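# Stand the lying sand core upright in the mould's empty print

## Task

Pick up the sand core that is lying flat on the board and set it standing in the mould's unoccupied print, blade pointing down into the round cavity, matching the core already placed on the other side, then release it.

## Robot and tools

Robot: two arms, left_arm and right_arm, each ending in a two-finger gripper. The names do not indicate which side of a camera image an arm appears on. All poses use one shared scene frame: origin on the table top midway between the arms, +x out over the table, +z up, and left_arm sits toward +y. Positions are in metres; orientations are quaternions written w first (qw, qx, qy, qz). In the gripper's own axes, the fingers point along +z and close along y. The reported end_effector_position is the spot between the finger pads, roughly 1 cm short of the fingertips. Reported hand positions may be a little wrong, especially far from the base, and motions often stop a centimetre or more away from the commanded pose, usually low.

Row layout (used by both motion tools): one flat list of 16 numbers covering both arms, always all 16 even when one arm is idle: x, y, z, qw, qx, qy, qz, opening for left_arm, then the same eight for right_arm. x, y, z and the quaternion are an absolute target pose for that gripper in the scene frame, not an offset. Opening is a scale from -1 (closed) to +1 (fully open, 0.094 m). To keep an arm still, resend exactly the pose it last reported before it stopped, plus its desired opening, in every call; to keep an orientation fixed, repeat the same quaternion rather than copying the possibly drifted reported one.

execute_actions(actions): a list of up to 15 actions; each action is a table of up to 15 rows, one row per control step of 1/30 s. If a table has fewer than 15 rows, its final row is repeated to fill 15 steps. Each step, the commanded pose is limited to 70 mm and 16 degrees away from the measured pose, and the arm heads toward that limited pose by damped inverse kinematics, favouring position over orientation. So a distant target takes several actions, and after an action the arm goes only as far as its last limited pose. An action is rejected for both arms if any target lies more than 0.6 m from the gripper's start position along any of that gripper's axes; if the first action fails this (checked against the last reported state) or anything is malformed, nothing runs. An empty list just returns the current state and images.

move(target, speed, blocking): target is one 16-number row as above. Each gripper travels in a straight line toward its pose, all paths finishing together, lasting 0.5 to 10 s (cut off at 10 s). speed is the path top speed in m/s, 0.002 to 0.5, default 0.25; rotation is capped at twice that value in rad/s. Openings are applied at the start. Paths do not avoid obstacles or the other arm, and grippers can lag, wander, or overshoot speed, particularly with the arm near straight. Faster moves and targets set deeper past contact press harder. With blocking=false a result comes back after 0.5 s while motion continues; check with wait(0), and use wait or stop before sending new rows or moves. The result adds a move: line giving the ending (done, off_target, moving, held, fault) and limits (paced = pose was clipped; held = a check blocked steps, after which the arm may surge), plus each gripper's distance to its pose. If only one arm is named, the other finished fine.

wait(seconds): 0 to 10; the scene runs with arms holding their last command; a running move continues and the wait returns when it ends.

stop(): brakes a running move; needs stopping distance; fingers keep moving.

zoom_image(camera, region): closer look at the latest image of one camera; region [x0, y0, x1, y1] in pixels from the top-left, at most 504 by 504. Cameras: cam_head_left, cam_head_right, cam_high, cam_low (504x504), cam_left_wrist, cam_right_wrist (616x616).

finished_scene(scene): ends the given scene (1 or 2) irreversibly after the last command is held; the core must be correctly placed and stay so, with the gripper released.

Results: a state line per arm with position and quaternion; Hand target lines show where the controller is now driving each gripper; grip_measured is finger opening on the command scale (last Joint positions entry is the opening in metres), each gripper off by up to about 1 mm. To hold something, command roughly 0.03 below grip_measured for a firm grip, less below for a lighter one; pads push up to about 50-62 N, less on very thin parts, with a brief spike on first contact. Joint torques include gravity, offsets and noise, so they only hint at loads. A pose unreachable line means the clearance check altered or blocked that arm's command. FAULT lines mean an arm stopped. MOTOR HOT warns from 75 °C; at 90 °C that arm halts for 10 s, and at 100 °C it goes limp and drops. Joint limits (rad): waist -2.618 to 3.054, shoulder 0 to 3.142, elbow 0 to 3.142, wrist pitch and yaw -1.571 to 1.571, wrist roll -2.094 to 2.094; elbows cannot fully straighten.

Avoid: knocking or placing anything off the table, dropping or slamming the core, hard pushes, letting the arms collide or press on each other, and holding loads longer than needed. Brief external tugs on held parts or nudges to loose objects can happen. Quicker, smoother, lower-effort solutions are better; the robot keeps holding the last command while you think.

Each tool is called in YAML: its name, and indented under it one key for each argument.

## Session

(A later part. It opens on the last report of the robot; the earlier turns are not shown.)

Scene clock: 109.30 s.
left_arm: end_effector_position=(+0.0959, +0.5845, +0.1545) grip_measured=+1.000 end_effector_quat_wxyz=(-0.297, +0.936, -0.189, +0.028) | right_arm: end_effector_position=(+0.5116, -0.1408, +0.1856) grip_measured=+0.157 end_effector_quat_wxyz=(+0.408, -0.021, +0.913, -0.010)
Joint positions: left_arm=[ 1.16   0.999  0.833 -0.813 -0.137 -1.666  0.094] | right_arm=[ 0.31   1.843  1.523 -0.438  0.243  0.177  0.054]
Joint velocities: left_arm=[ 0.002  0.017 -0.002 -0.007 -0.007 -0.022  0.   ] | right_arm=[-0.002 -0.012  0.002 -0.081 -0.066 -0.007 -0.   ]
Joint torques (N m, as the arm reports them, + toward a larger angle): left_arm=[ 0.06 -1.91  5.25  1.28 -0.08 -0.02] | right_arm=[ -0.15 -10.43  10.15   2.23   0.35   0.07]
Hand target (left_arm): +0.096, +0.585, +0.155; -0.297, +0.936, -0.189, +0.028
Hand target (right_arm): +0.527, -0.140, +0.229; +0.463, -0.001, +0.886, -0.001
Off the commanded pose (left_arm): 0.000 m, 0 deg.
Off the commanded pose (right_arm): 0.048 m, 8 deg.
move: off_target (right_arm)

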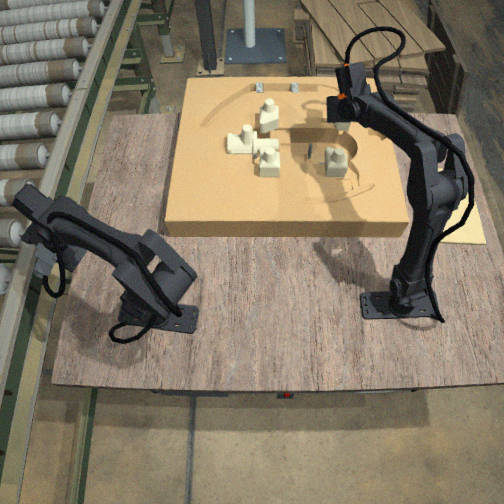

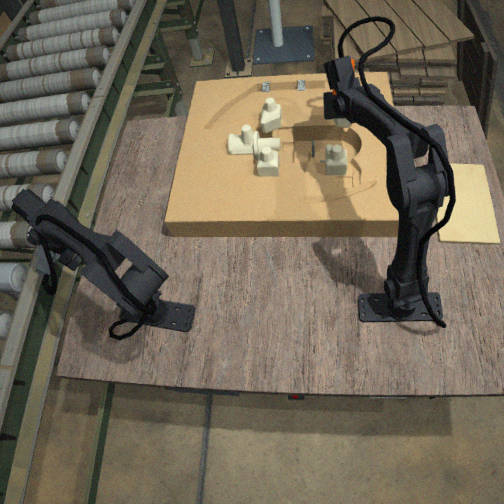

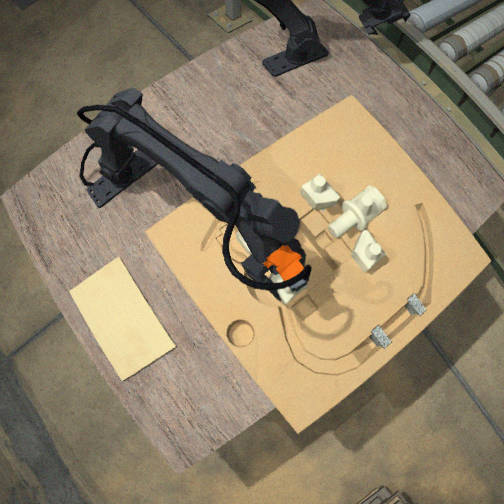

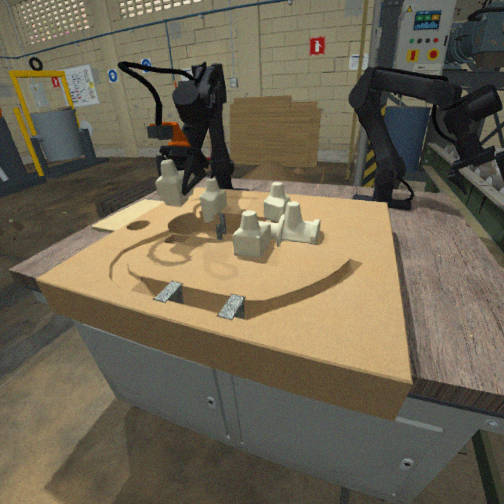

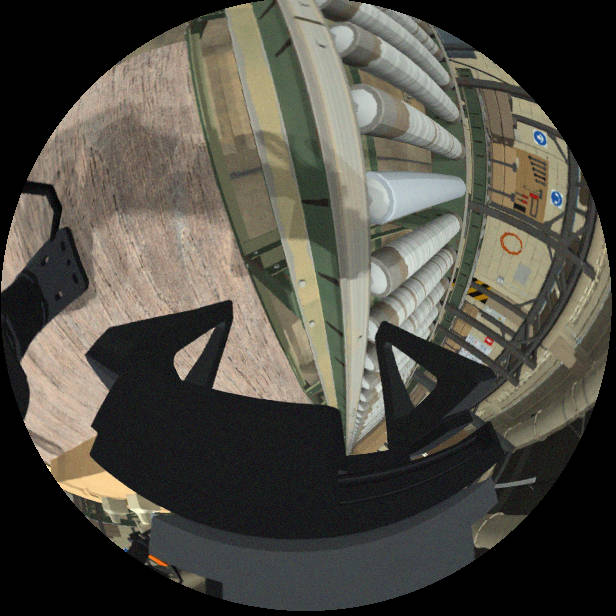

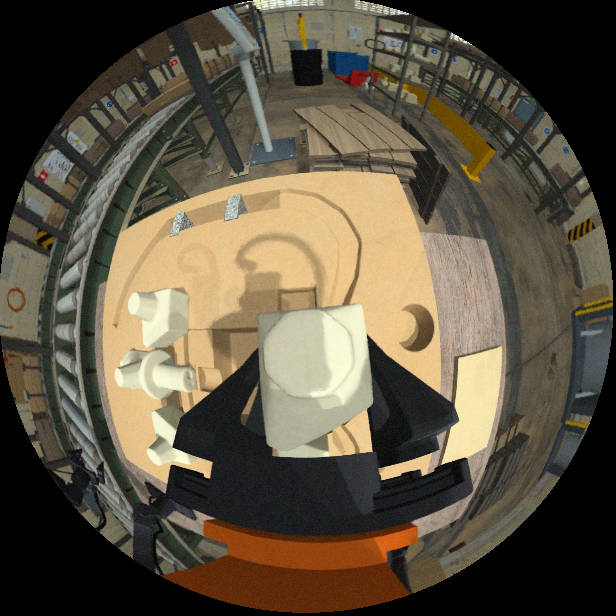

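move:
  target: [0.0959,0.5845,0.1545,-0.297,0.936,-0.189,0.028,1,0.56,-0.127,0.225,0.522,0.02,0.853,0.01,0.12]
  speed: 0.06

zoom_image:
  camera: "cam_low"
  region: [110,130,260,270]

zoom_image:
  camera: "cam_high"
  region: [220,220,360,350]

Scene clock: 117.23 s.
left_arm: end_effector_position=(+0.0959, +0.5845, +0.1545) grip_measured=+1.000 end_effector_quat_wxyz=(-0.297, +0.936, -0.189, +0.028) | right_arm: end_effector_position=(+0.5446, -0.1335, +0.1855) grip_measured=+0.156 end_effector_quat_wxyz=(+0.467, +0.003, +0.884, -0.005)
Joint positions: left_arm=[ 1.16   0.999  0.833 -0.813 -0.137 -1.666  0.094] | right_arm=[ 0.316  1.911  1.509 -0.226  0.285  0.194  0.054]
Joint velocities: left_arm=[-0.007 -0.002  0.002  0.11   0.051 -0.051  0.   ] | right_arm=[ 0.007  0.007  0.007  0.007 -0.007 -0.022  0.001]
Joint torques (N m, as the arm reports them, + toward a larger angle): left_arm=[ 0.07 -2.03  5.28  1.28 -0.1  -0.02] | right_arm=[  0.61 -11.12   8.62   2.6    0.35   0.06]
Hand target (left_arm): +0.096, +0.585, +0.154; -0.297, +0.936, -0.189, +0.028
Hand target (right_arm): +0.557, -0.128, +0.225; +0.521, +0.019, +0.853, +0.009
Off the commanded pose (left_arm): 0.000 m, 0 deg.
Off the commanded pose (right_arm): 0.043 m, 8 deg.
move: off_target (right_arm)

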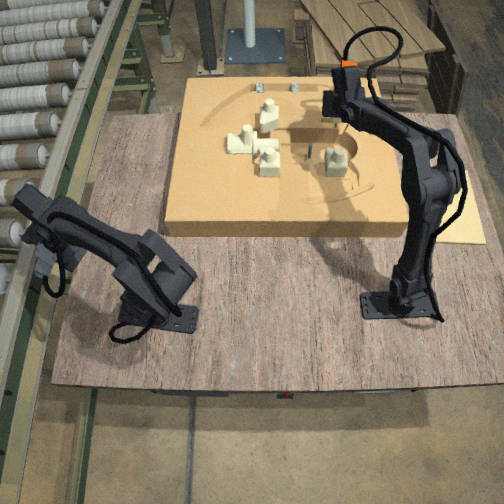

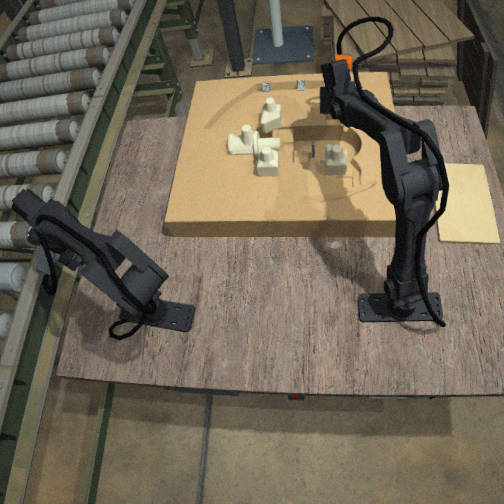

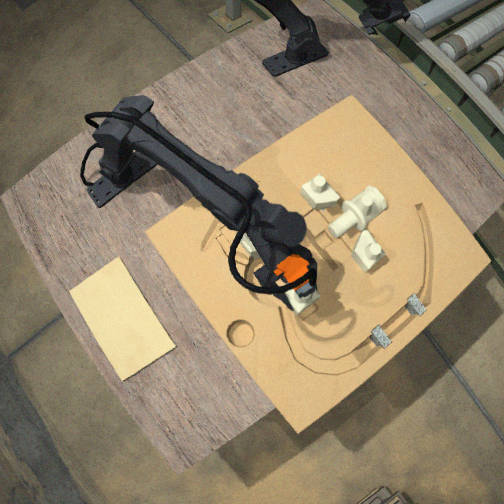

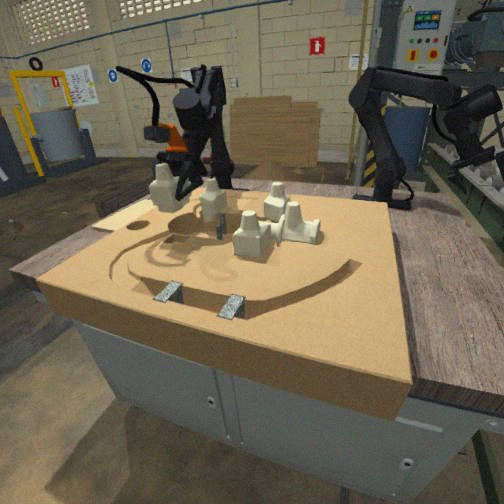

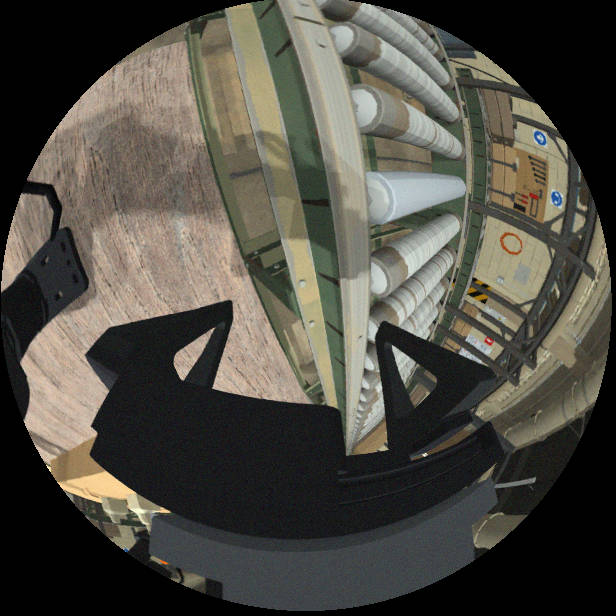

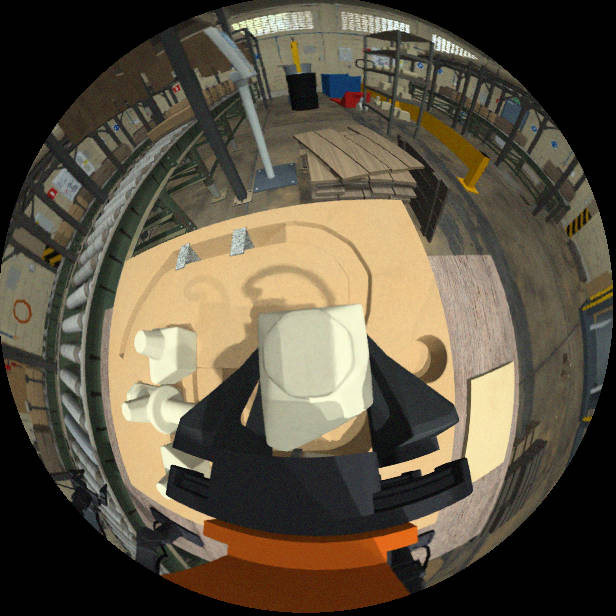

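Region (110, 130, 260, 270) of cam_low's 504x504 image, scaled by 3.360, with more detail than that image has; it fills the top 470 rows of this view, and the rest is white.

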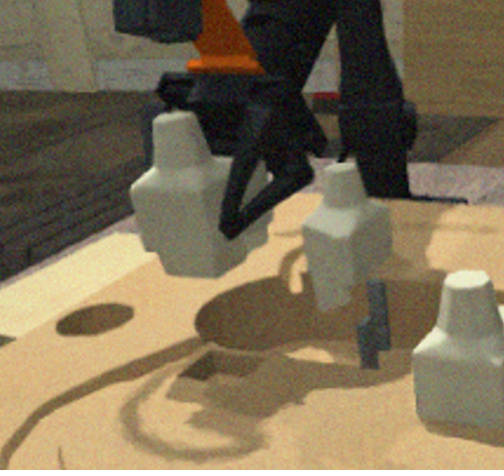

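Region (220, 220, 360, 350) of cam_high's 504x504 image, scaled by 3.600, with more detail than that image has; it fills the top 468 rows of this view, and the rest is white.

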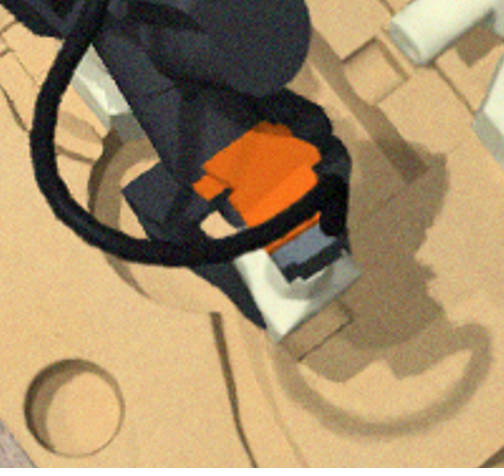

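move:
  target: [0.0959,0.5845,0.1545,-0.297,0.936,-0.189,0.028,1,0.56,-0.122,0.195,0.522,0.02,0.853,0.01,0.12]
  speed: 0.04

zoom_image:
  camera: "cam_low"
  region: [120,160,240,270]

zoom_image:
  camera: "cam_high"
  region: [250,250,350,340]

Scene clock: 122.87 s.
left_arm: end_effector_position=(+0.0959, +0.5845, +0.1545) grip_measured=+1.000 end_effector_quat_wxyz=(-0.297, +0.936, -0.189, +0.028) | right_arm: end_effector_position=(+0.5484, -0.1277, +0.1701) grip_measured=+0.156 end_effector_quat_wxyz=(+0.480, +0.006, +0.877, -0.000)
Joint positions: left_arm=[ 1.16   0.999  0.833 -0.813 -0.137 -1.666  0.094] | right_arm=[ 0.327  1.932  1.454 -0.12   0.294  0.202  0.054]
Joint velocities: left_arm=[-0.002 -0.007  0.012 -0.081  0.081  0.037  0.   ] | right_arm=[-0.002  0.017  0.002  0.037  0.051 -0.007 -0.   ]
Joint torques (N m, as the arm reports them, + toward a larger angle): left_arm=[-0.01 -2.    5.21  1.3  -0.09 -0.02] | right_arm=[  0.67 -10.59   7.14   2.6    0.31   0.06]
Hand target (left_arm): +0.096, +0.585, +0.155; -0.297, +0.936, -0.189, +0.028
Hand target (right_arm): +0.558, -0.122, +0.196; +0.521, +0.020, +0.853, +0.010
Off the commanded pose (left_arm): 0.000 m, 0 deg.
Off the commanded pose (right_arm): 0.028 m, 6 deg.
move: off_target (right_arm)

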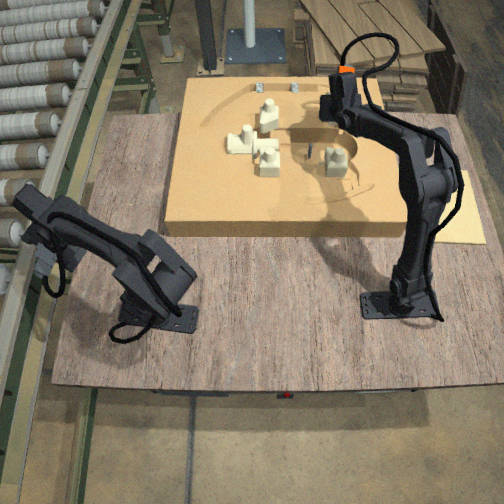

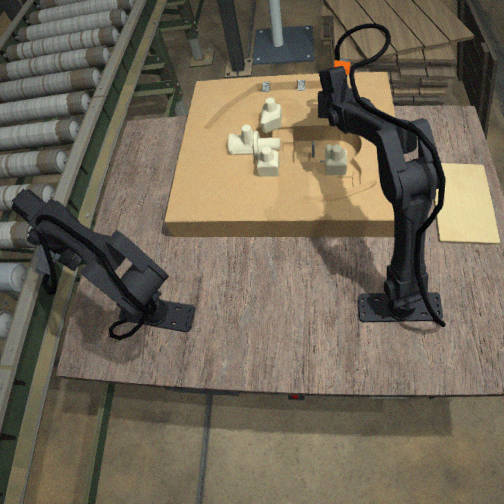

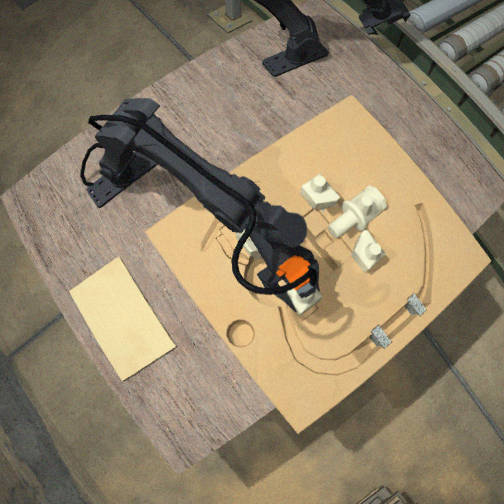

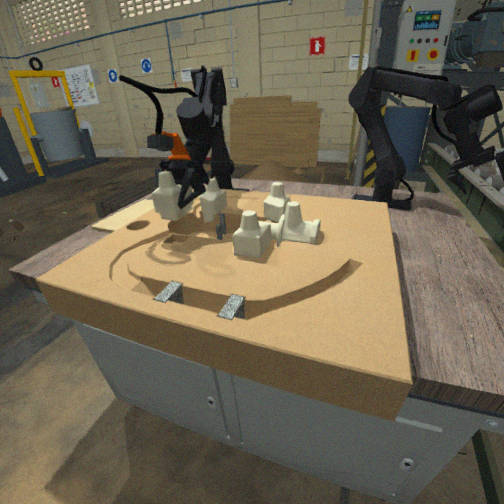

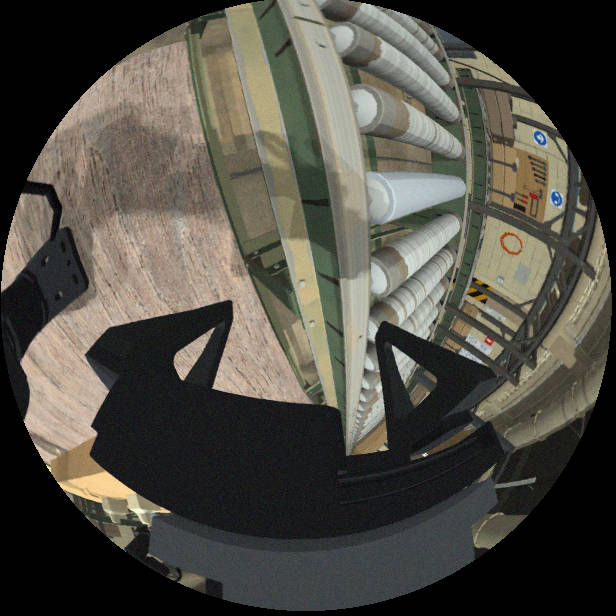

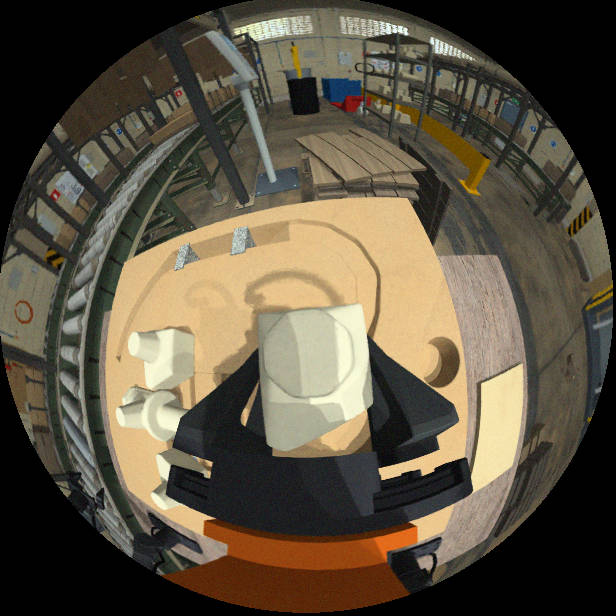

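Region (120, 160, 240, 270) of cam_low's 504x504 image, scaled by 4.200, with more detail than that image has; it fills the top 462 rows of this view, and the rest is white.

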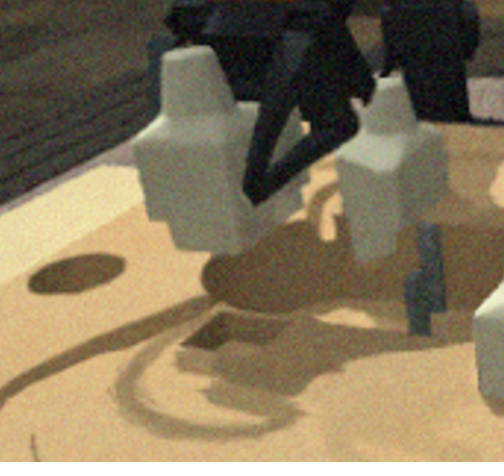

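Region (250, 250, 350, 340) of cam_high's 504x504 image, scaled by 5.040, with more detail than that image has; it fills the top 454 rows of this view, and the rest is white.

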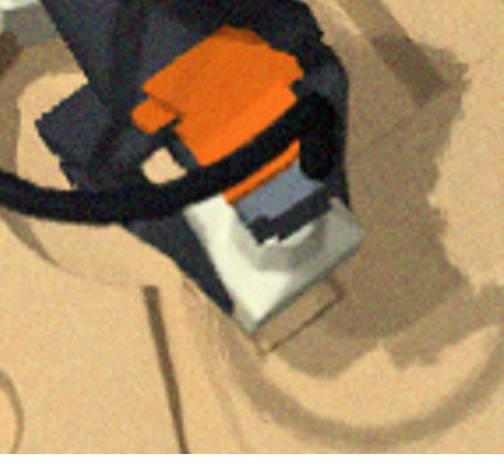

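move:
  target: [0.0959,0.5845,0.1545,-0.297,0.936,-0.189,0.028,1,0.558,-0.122,0.17,0.510,0.015,0.860,0.01,0.12]
  speed: 0.04

zoom_image:
  camera: "cam_low"
  region: [120,160,240,270]

zoom_image:
  camera: "cam_high"
  region: [250,250,350,340]

zoom_image:
  camera: "cam_head_left"
  region: [280,70,400,190]

Scene clock: 127.43 s.
left_arm: end_effector_position=(+0.0959, +0.5845, +0.1545) grip_measured=+1.000 end_effector_quat_wxyz=(-0.297, +0.936, -0.189, +0.028) | right_arm: end_effector_position=(+0.5457, -0.1279, +0.1396) grip_measured=+0.156 end_effector_quat_wxyz=(+0.464, +0.002, +0.886, -0.004)
Joint positions: left_arm=[ 1.16   0.999  0.833 -0.813 -0.137 -1.666  0.094] | right_arm=[ 0.327  1.966  1.405 -0.076  0.29   0.202  0.054]
Joint velocities: left_arm=[-0.022 -0.002 -0.002  0.022 -0.007  0.022  0.   ] | right_arm=[ 0.002  0.007 -0.002  0.022 -0.037 -0.066 -0.   ]
Joint torques (N m, as the arm reports them, + toward a larger angle): left_arm=[-0.02 -1.98  5.25  1.25 -0.09 -0.03] | right_arm=[  0.45 -11.6    7.01   2.6    0.24   0.05]
Hand target (left_arm): +0.096, +0.585, +0.154; -0.297, +0.936, -0.189, +0.028
Hand target (right_arm): +0.556, -0.123, +0.171; +0.509, +0.015, +0.861, +0.010
Off the commanded pose (left_arm): 0.000 m, 0 deg.
Off the commanded pose (right_arm): 0.033 m, 6 deg.
move: off_target (right_arm)

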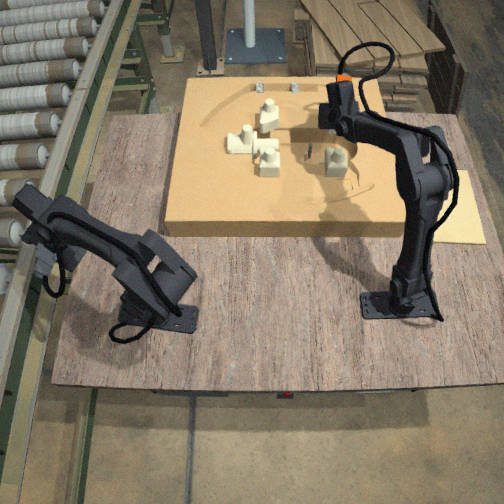

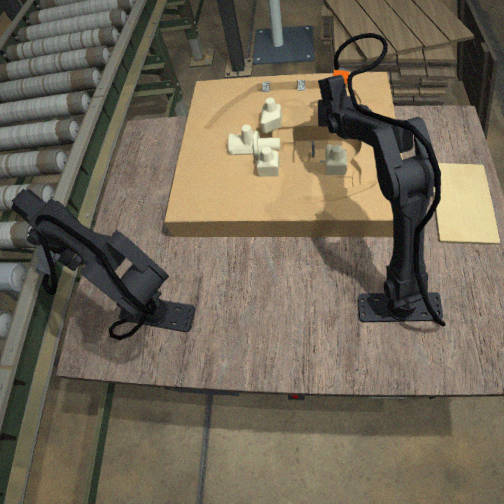

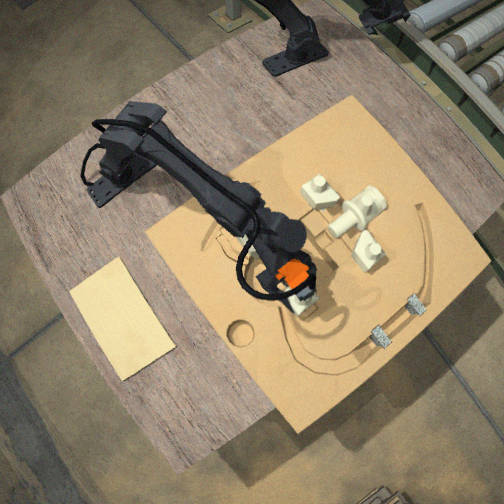

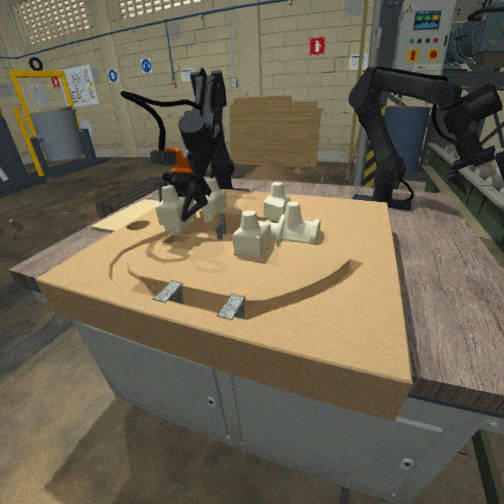

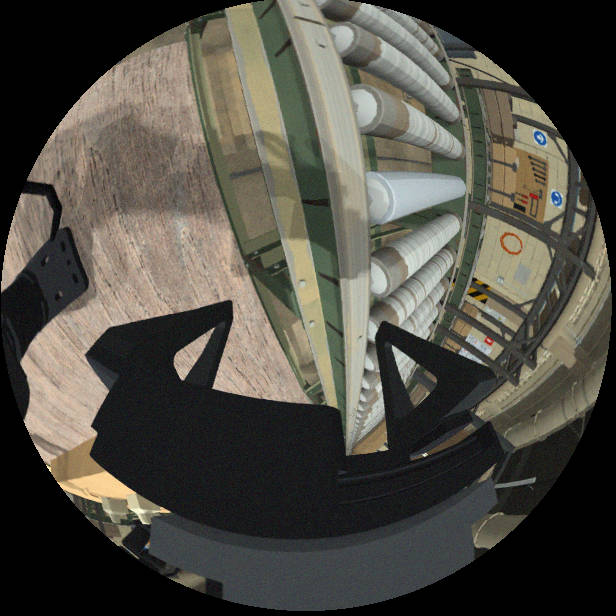

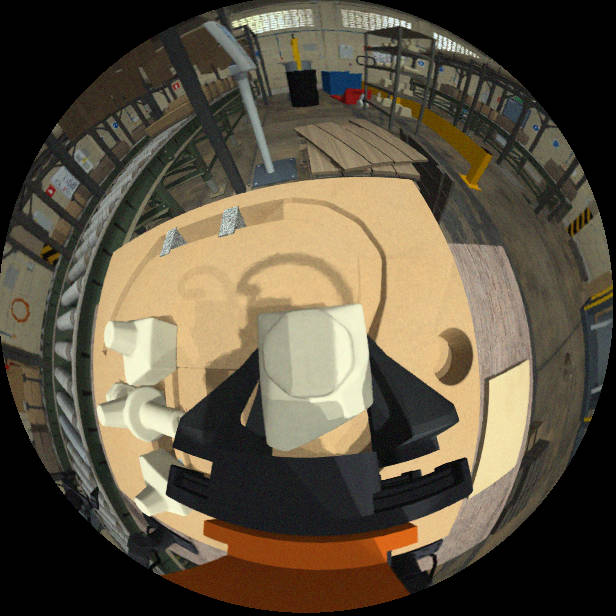

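Region (120, 160, 240, 270) of cam_low's 504x504 image, scaled by 4.200, with more detail than that image has; it fills the top 462 rows of this view, and the rest is white.

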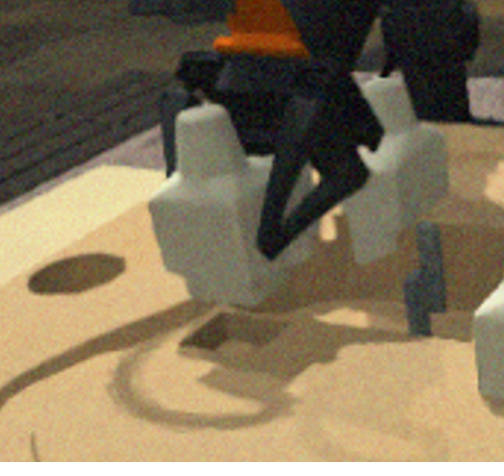

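Region (250, 250, 350, 340) of cam_high's 504x504 image, scaled by 5.040, with more detail than that image has; it fills the top 454 rows of this view, and the rest is white.

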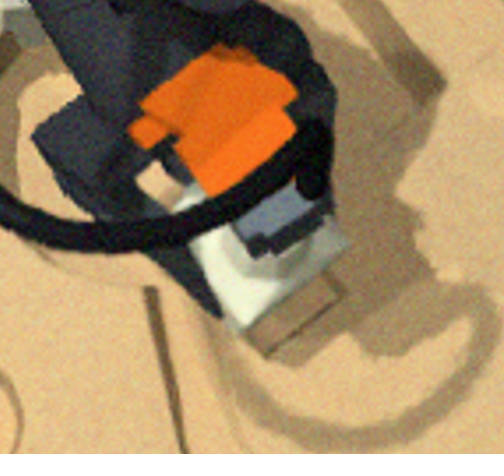

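Region (280, 70, 400, 190) of cam_head_left's 504x504 image, scaled by 4.200, with more detail than that image has.

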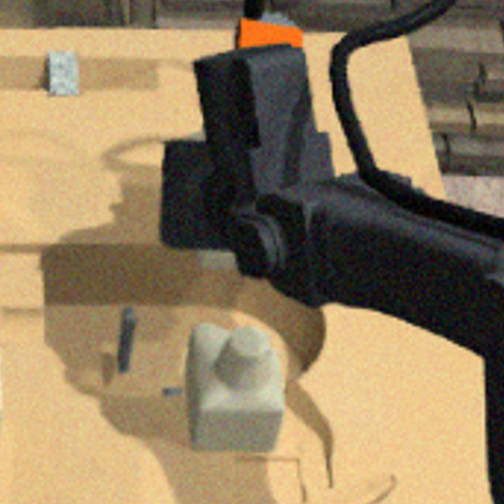

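move:
  target: [0.0959,0.5845,0.1545,-0.297,0.936,-0.189,0.028,1,0.575,-0.117,0.173,0.512,0.015,0.859,0.01,0.12]
  speed: 0.03

zoom_image:
  camera: "cam_low"
  region: [120,160,240,270]

zoom_image:
  camera: "cam_high"
  region: [250,250,350,340]

Scene clock: 139.83 s.
left_arm: end_effector_position=(+0.0959, +0.5845, +0.1545) grip_measured=+1.000 end_effector_quat_wxyz=(-0.297, +0.936, -0.189, +0.028) | right_arm: end_effector_position=(+0.5507, -0.1250, +0.1256) grip_measured=+0.156 end_effector_quat_wxyz=(+0.450, -0.002, +0.893, -0.007)
Joint positions: left_arm=[ 1.16   0.999  0.833 -0.813 -0.137 -1.666  0.094] | right_arm=[ 0.327  2.011  1.439 -0.096  0.286  0.201  0.054]
Joint velocities: left_arm=[-0.017 -0.007 -0.002 -0.066  0.051 -0.022  0.   ] | right_arm=[ 0.007  0.002  0.002 -0.066 -0.037  0.037 -0.001]
Joint torques (N m, as the arm reports them, + toward a larger angle): left_arm=[ 0.07 -1.96  5.27  1.3  -0.04 -0.03] | right_arm=[  0.27 -11.71  10.05   2.54   0.3    0.02]
Hand target (left_arm): +0.096, +0.585, +0.155; -0.297, +0.936, -0.189, +0.028
Hand target (right_arm): +0.570, -0.119, +0.174; +0.511, +0.015, +0.859, +0.010
Off the commanded pose (left_arm): 0.000 m, 0 deg.
Off the commanded pose (right_arm): 0.054 m, 9 deg.
move: off_target (right_arm)

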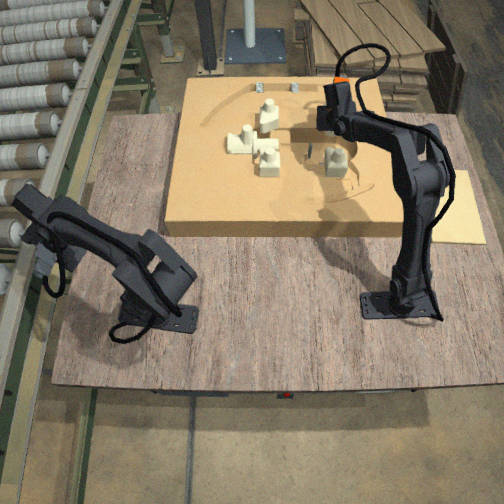

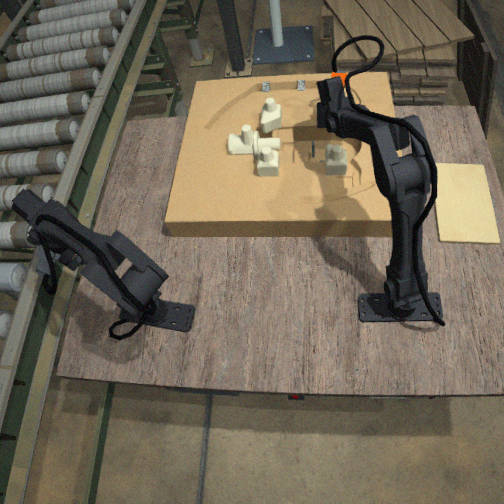

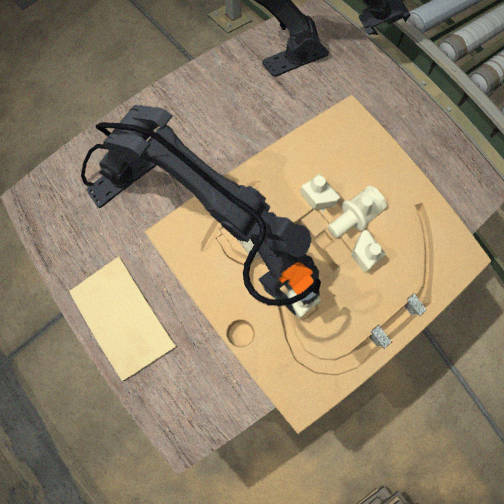

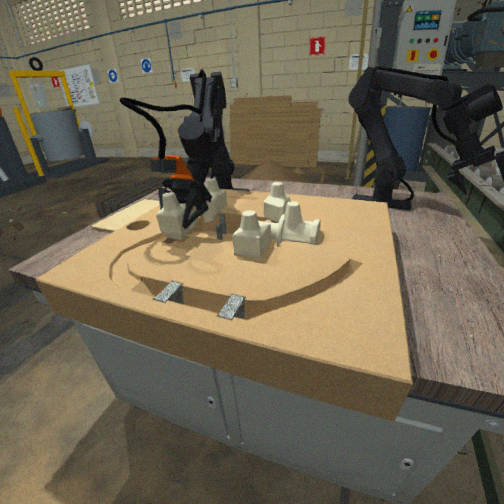

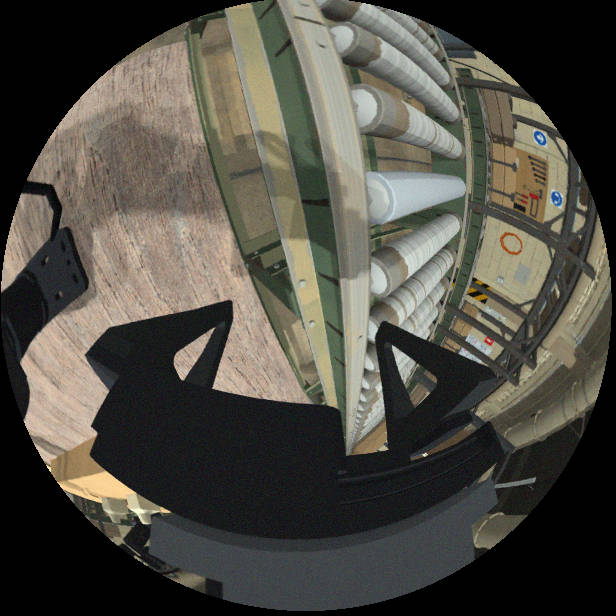

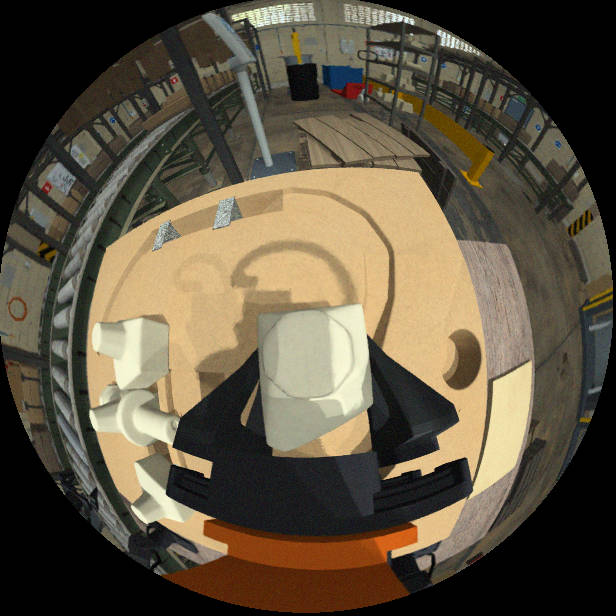

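Region (120, 160, 240, 270) of cam_low's 504x504 image, scaled by 4.200, with more detail than that image has; it fills the top 462 rows of this view, and the rest is white.

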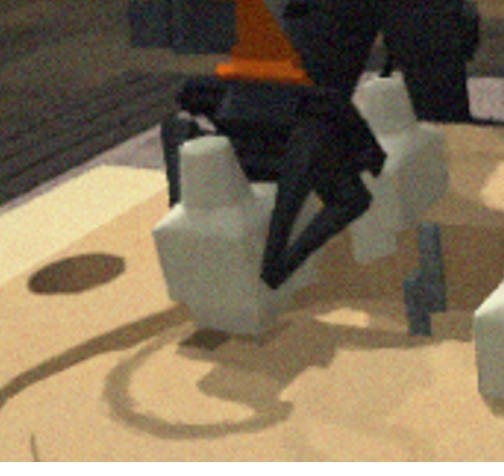

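Region (250, 250, 350, 340) of cam_high's 504x504 image, scaled by 5.040, with more detail than that image has; it fills the top 454 rows of this view, and the rest is white.

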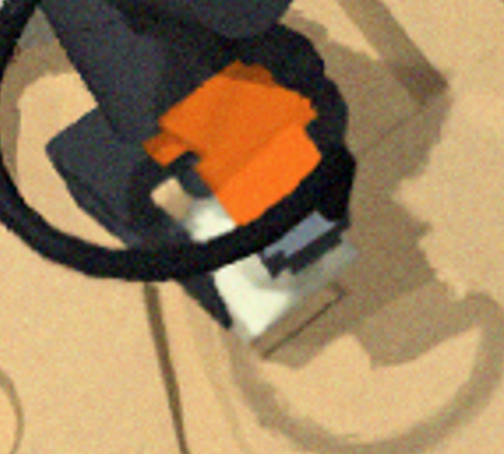

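execute_actions:
  actions:
    - [[0.0959,0.5845,0.1545,-0.297,0.936,-0.189,0.028,1,0.571,-0.119,0.179,0.514,0.015,0.858,0.01,0.12],[0.0959,0.5845,0.1545,-0.297,0.936,-0.189,0.028,1,0.572,-0.119,0.184,0.517,0.015,0.856,0.01,0.12]]
    - [[0.0959,0.5845,0.1545,-0.297,0.936,-0.189,0.028,1,0.575,-0.118,0.190,0.52,0.015,0.854,0.01,0.12],[0.0959,0.5845,0.1545,-0.297,0.936,-0.189,0.028,1,0.578,-0.118,0.195,0.523,0.015,0.852,0.01,0.12]]
    - [[0.0959,0.5845,0.1545,-0.297,0.936,-0.189,0.028,1,0.582,-0.117,0.198,0.525,0.015,0.851,0.01,0.12]]
    - [[0.0959,0.5845,0.1545,-0.297,0.936,-0.189,0.028,1,0.586,-0.117,0.200,0.525,0.015,0.851,0.01,0.12]]

Scene clock: 149.53 s.
left_arm: end_effector_position=(+0.0959, +0.5845, +0.1545) grip_measured=+1.000 end_effector_quat_wxyz=(-0.297, +0.936, -0.189, +0.028) | right_arm: end_effector_position=(+0.5661, -0.1195, +0.1530) grip_measured=+0.156 end_effector_quat_wxyz=(+0.470, +0.002, +0.883, -0.000)
Joint positions: left_arm=[ 1.16   0.999  0.833 -0.813 -0.137 -1.666  0.094] | right_arm=[ 0.327  2.027  1.538 -0.132  0.286  0.201  0.054]
Joint velocities: left_arm=[ 0.007 -0.012 -0.002 -0.081 -0.007 -0.037  0.   ] | right_arm=[ 0.017  0.007  0.002 -0.022  0.051 -0.037 -0.   ]
Joint torques (N m, as the arm reports them, + toward a larger angle): left_arm=[ 0.01 -1.98  5.29  1.24 -0.05 -0.03] | right_arm=[ -0.2  -12.15  10.13   2.41   0.31  -0.1 ]
Hand target (left_arm): +0.096, +0.585, +0.154; -0.297, +0.936, -0.189, +0.028
Hand target (right_arm): +0.582, -0.118, +0.201; +0.525, +0.015, +0.851, +0.009
Off the commanded pose (left_arm): 0.000 m, 0 deg.
Off the commanded pose (right_arm): 0.051 m, 8 deg.

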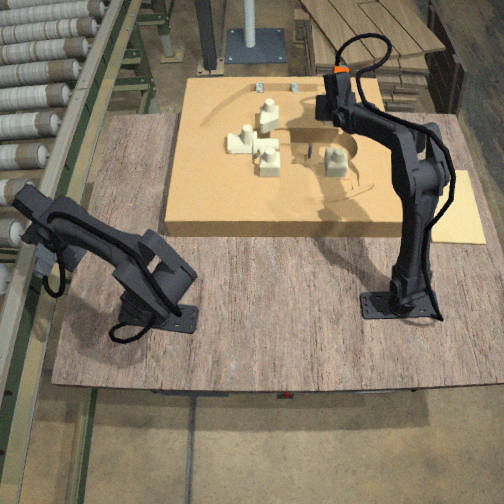

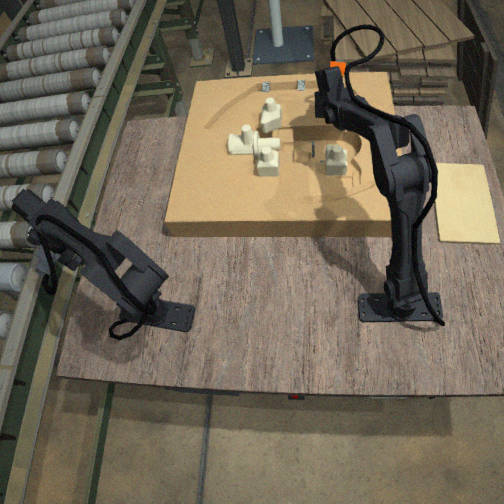

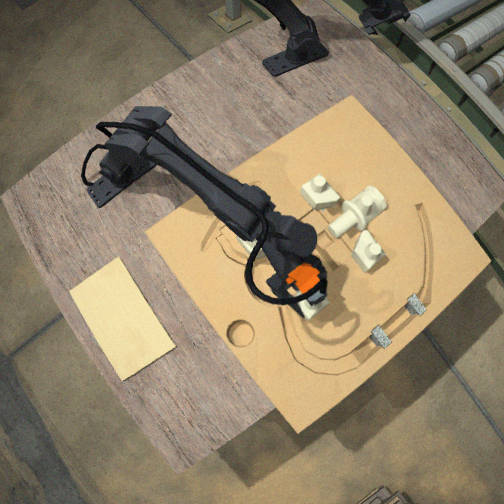

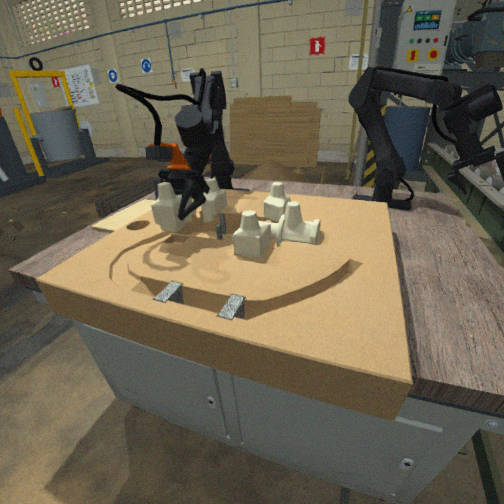

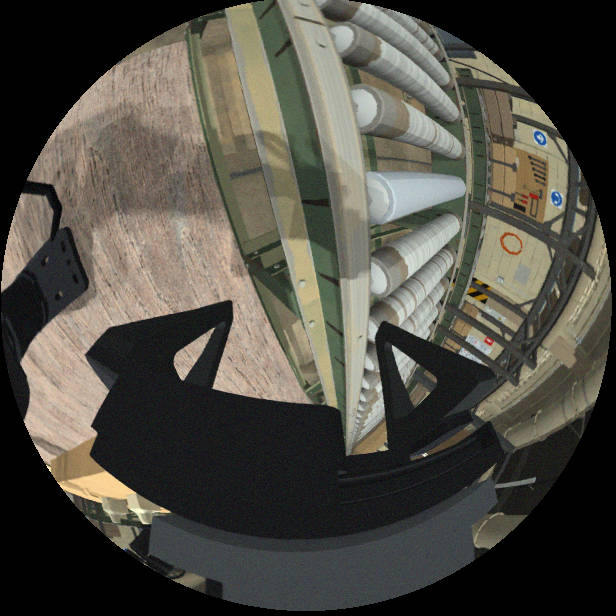

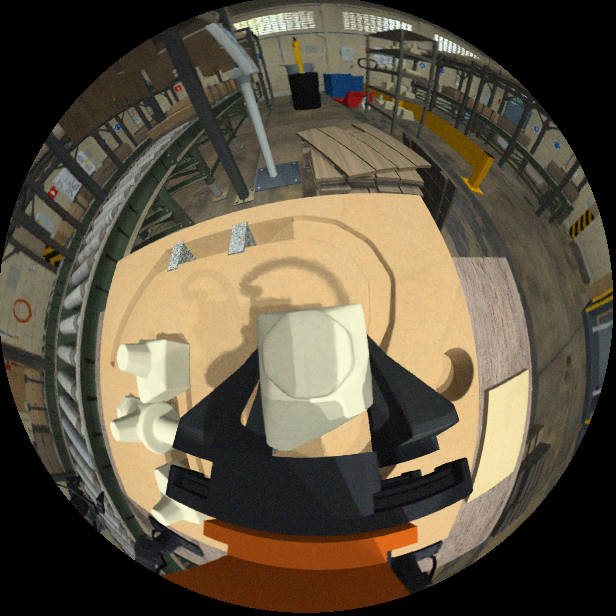

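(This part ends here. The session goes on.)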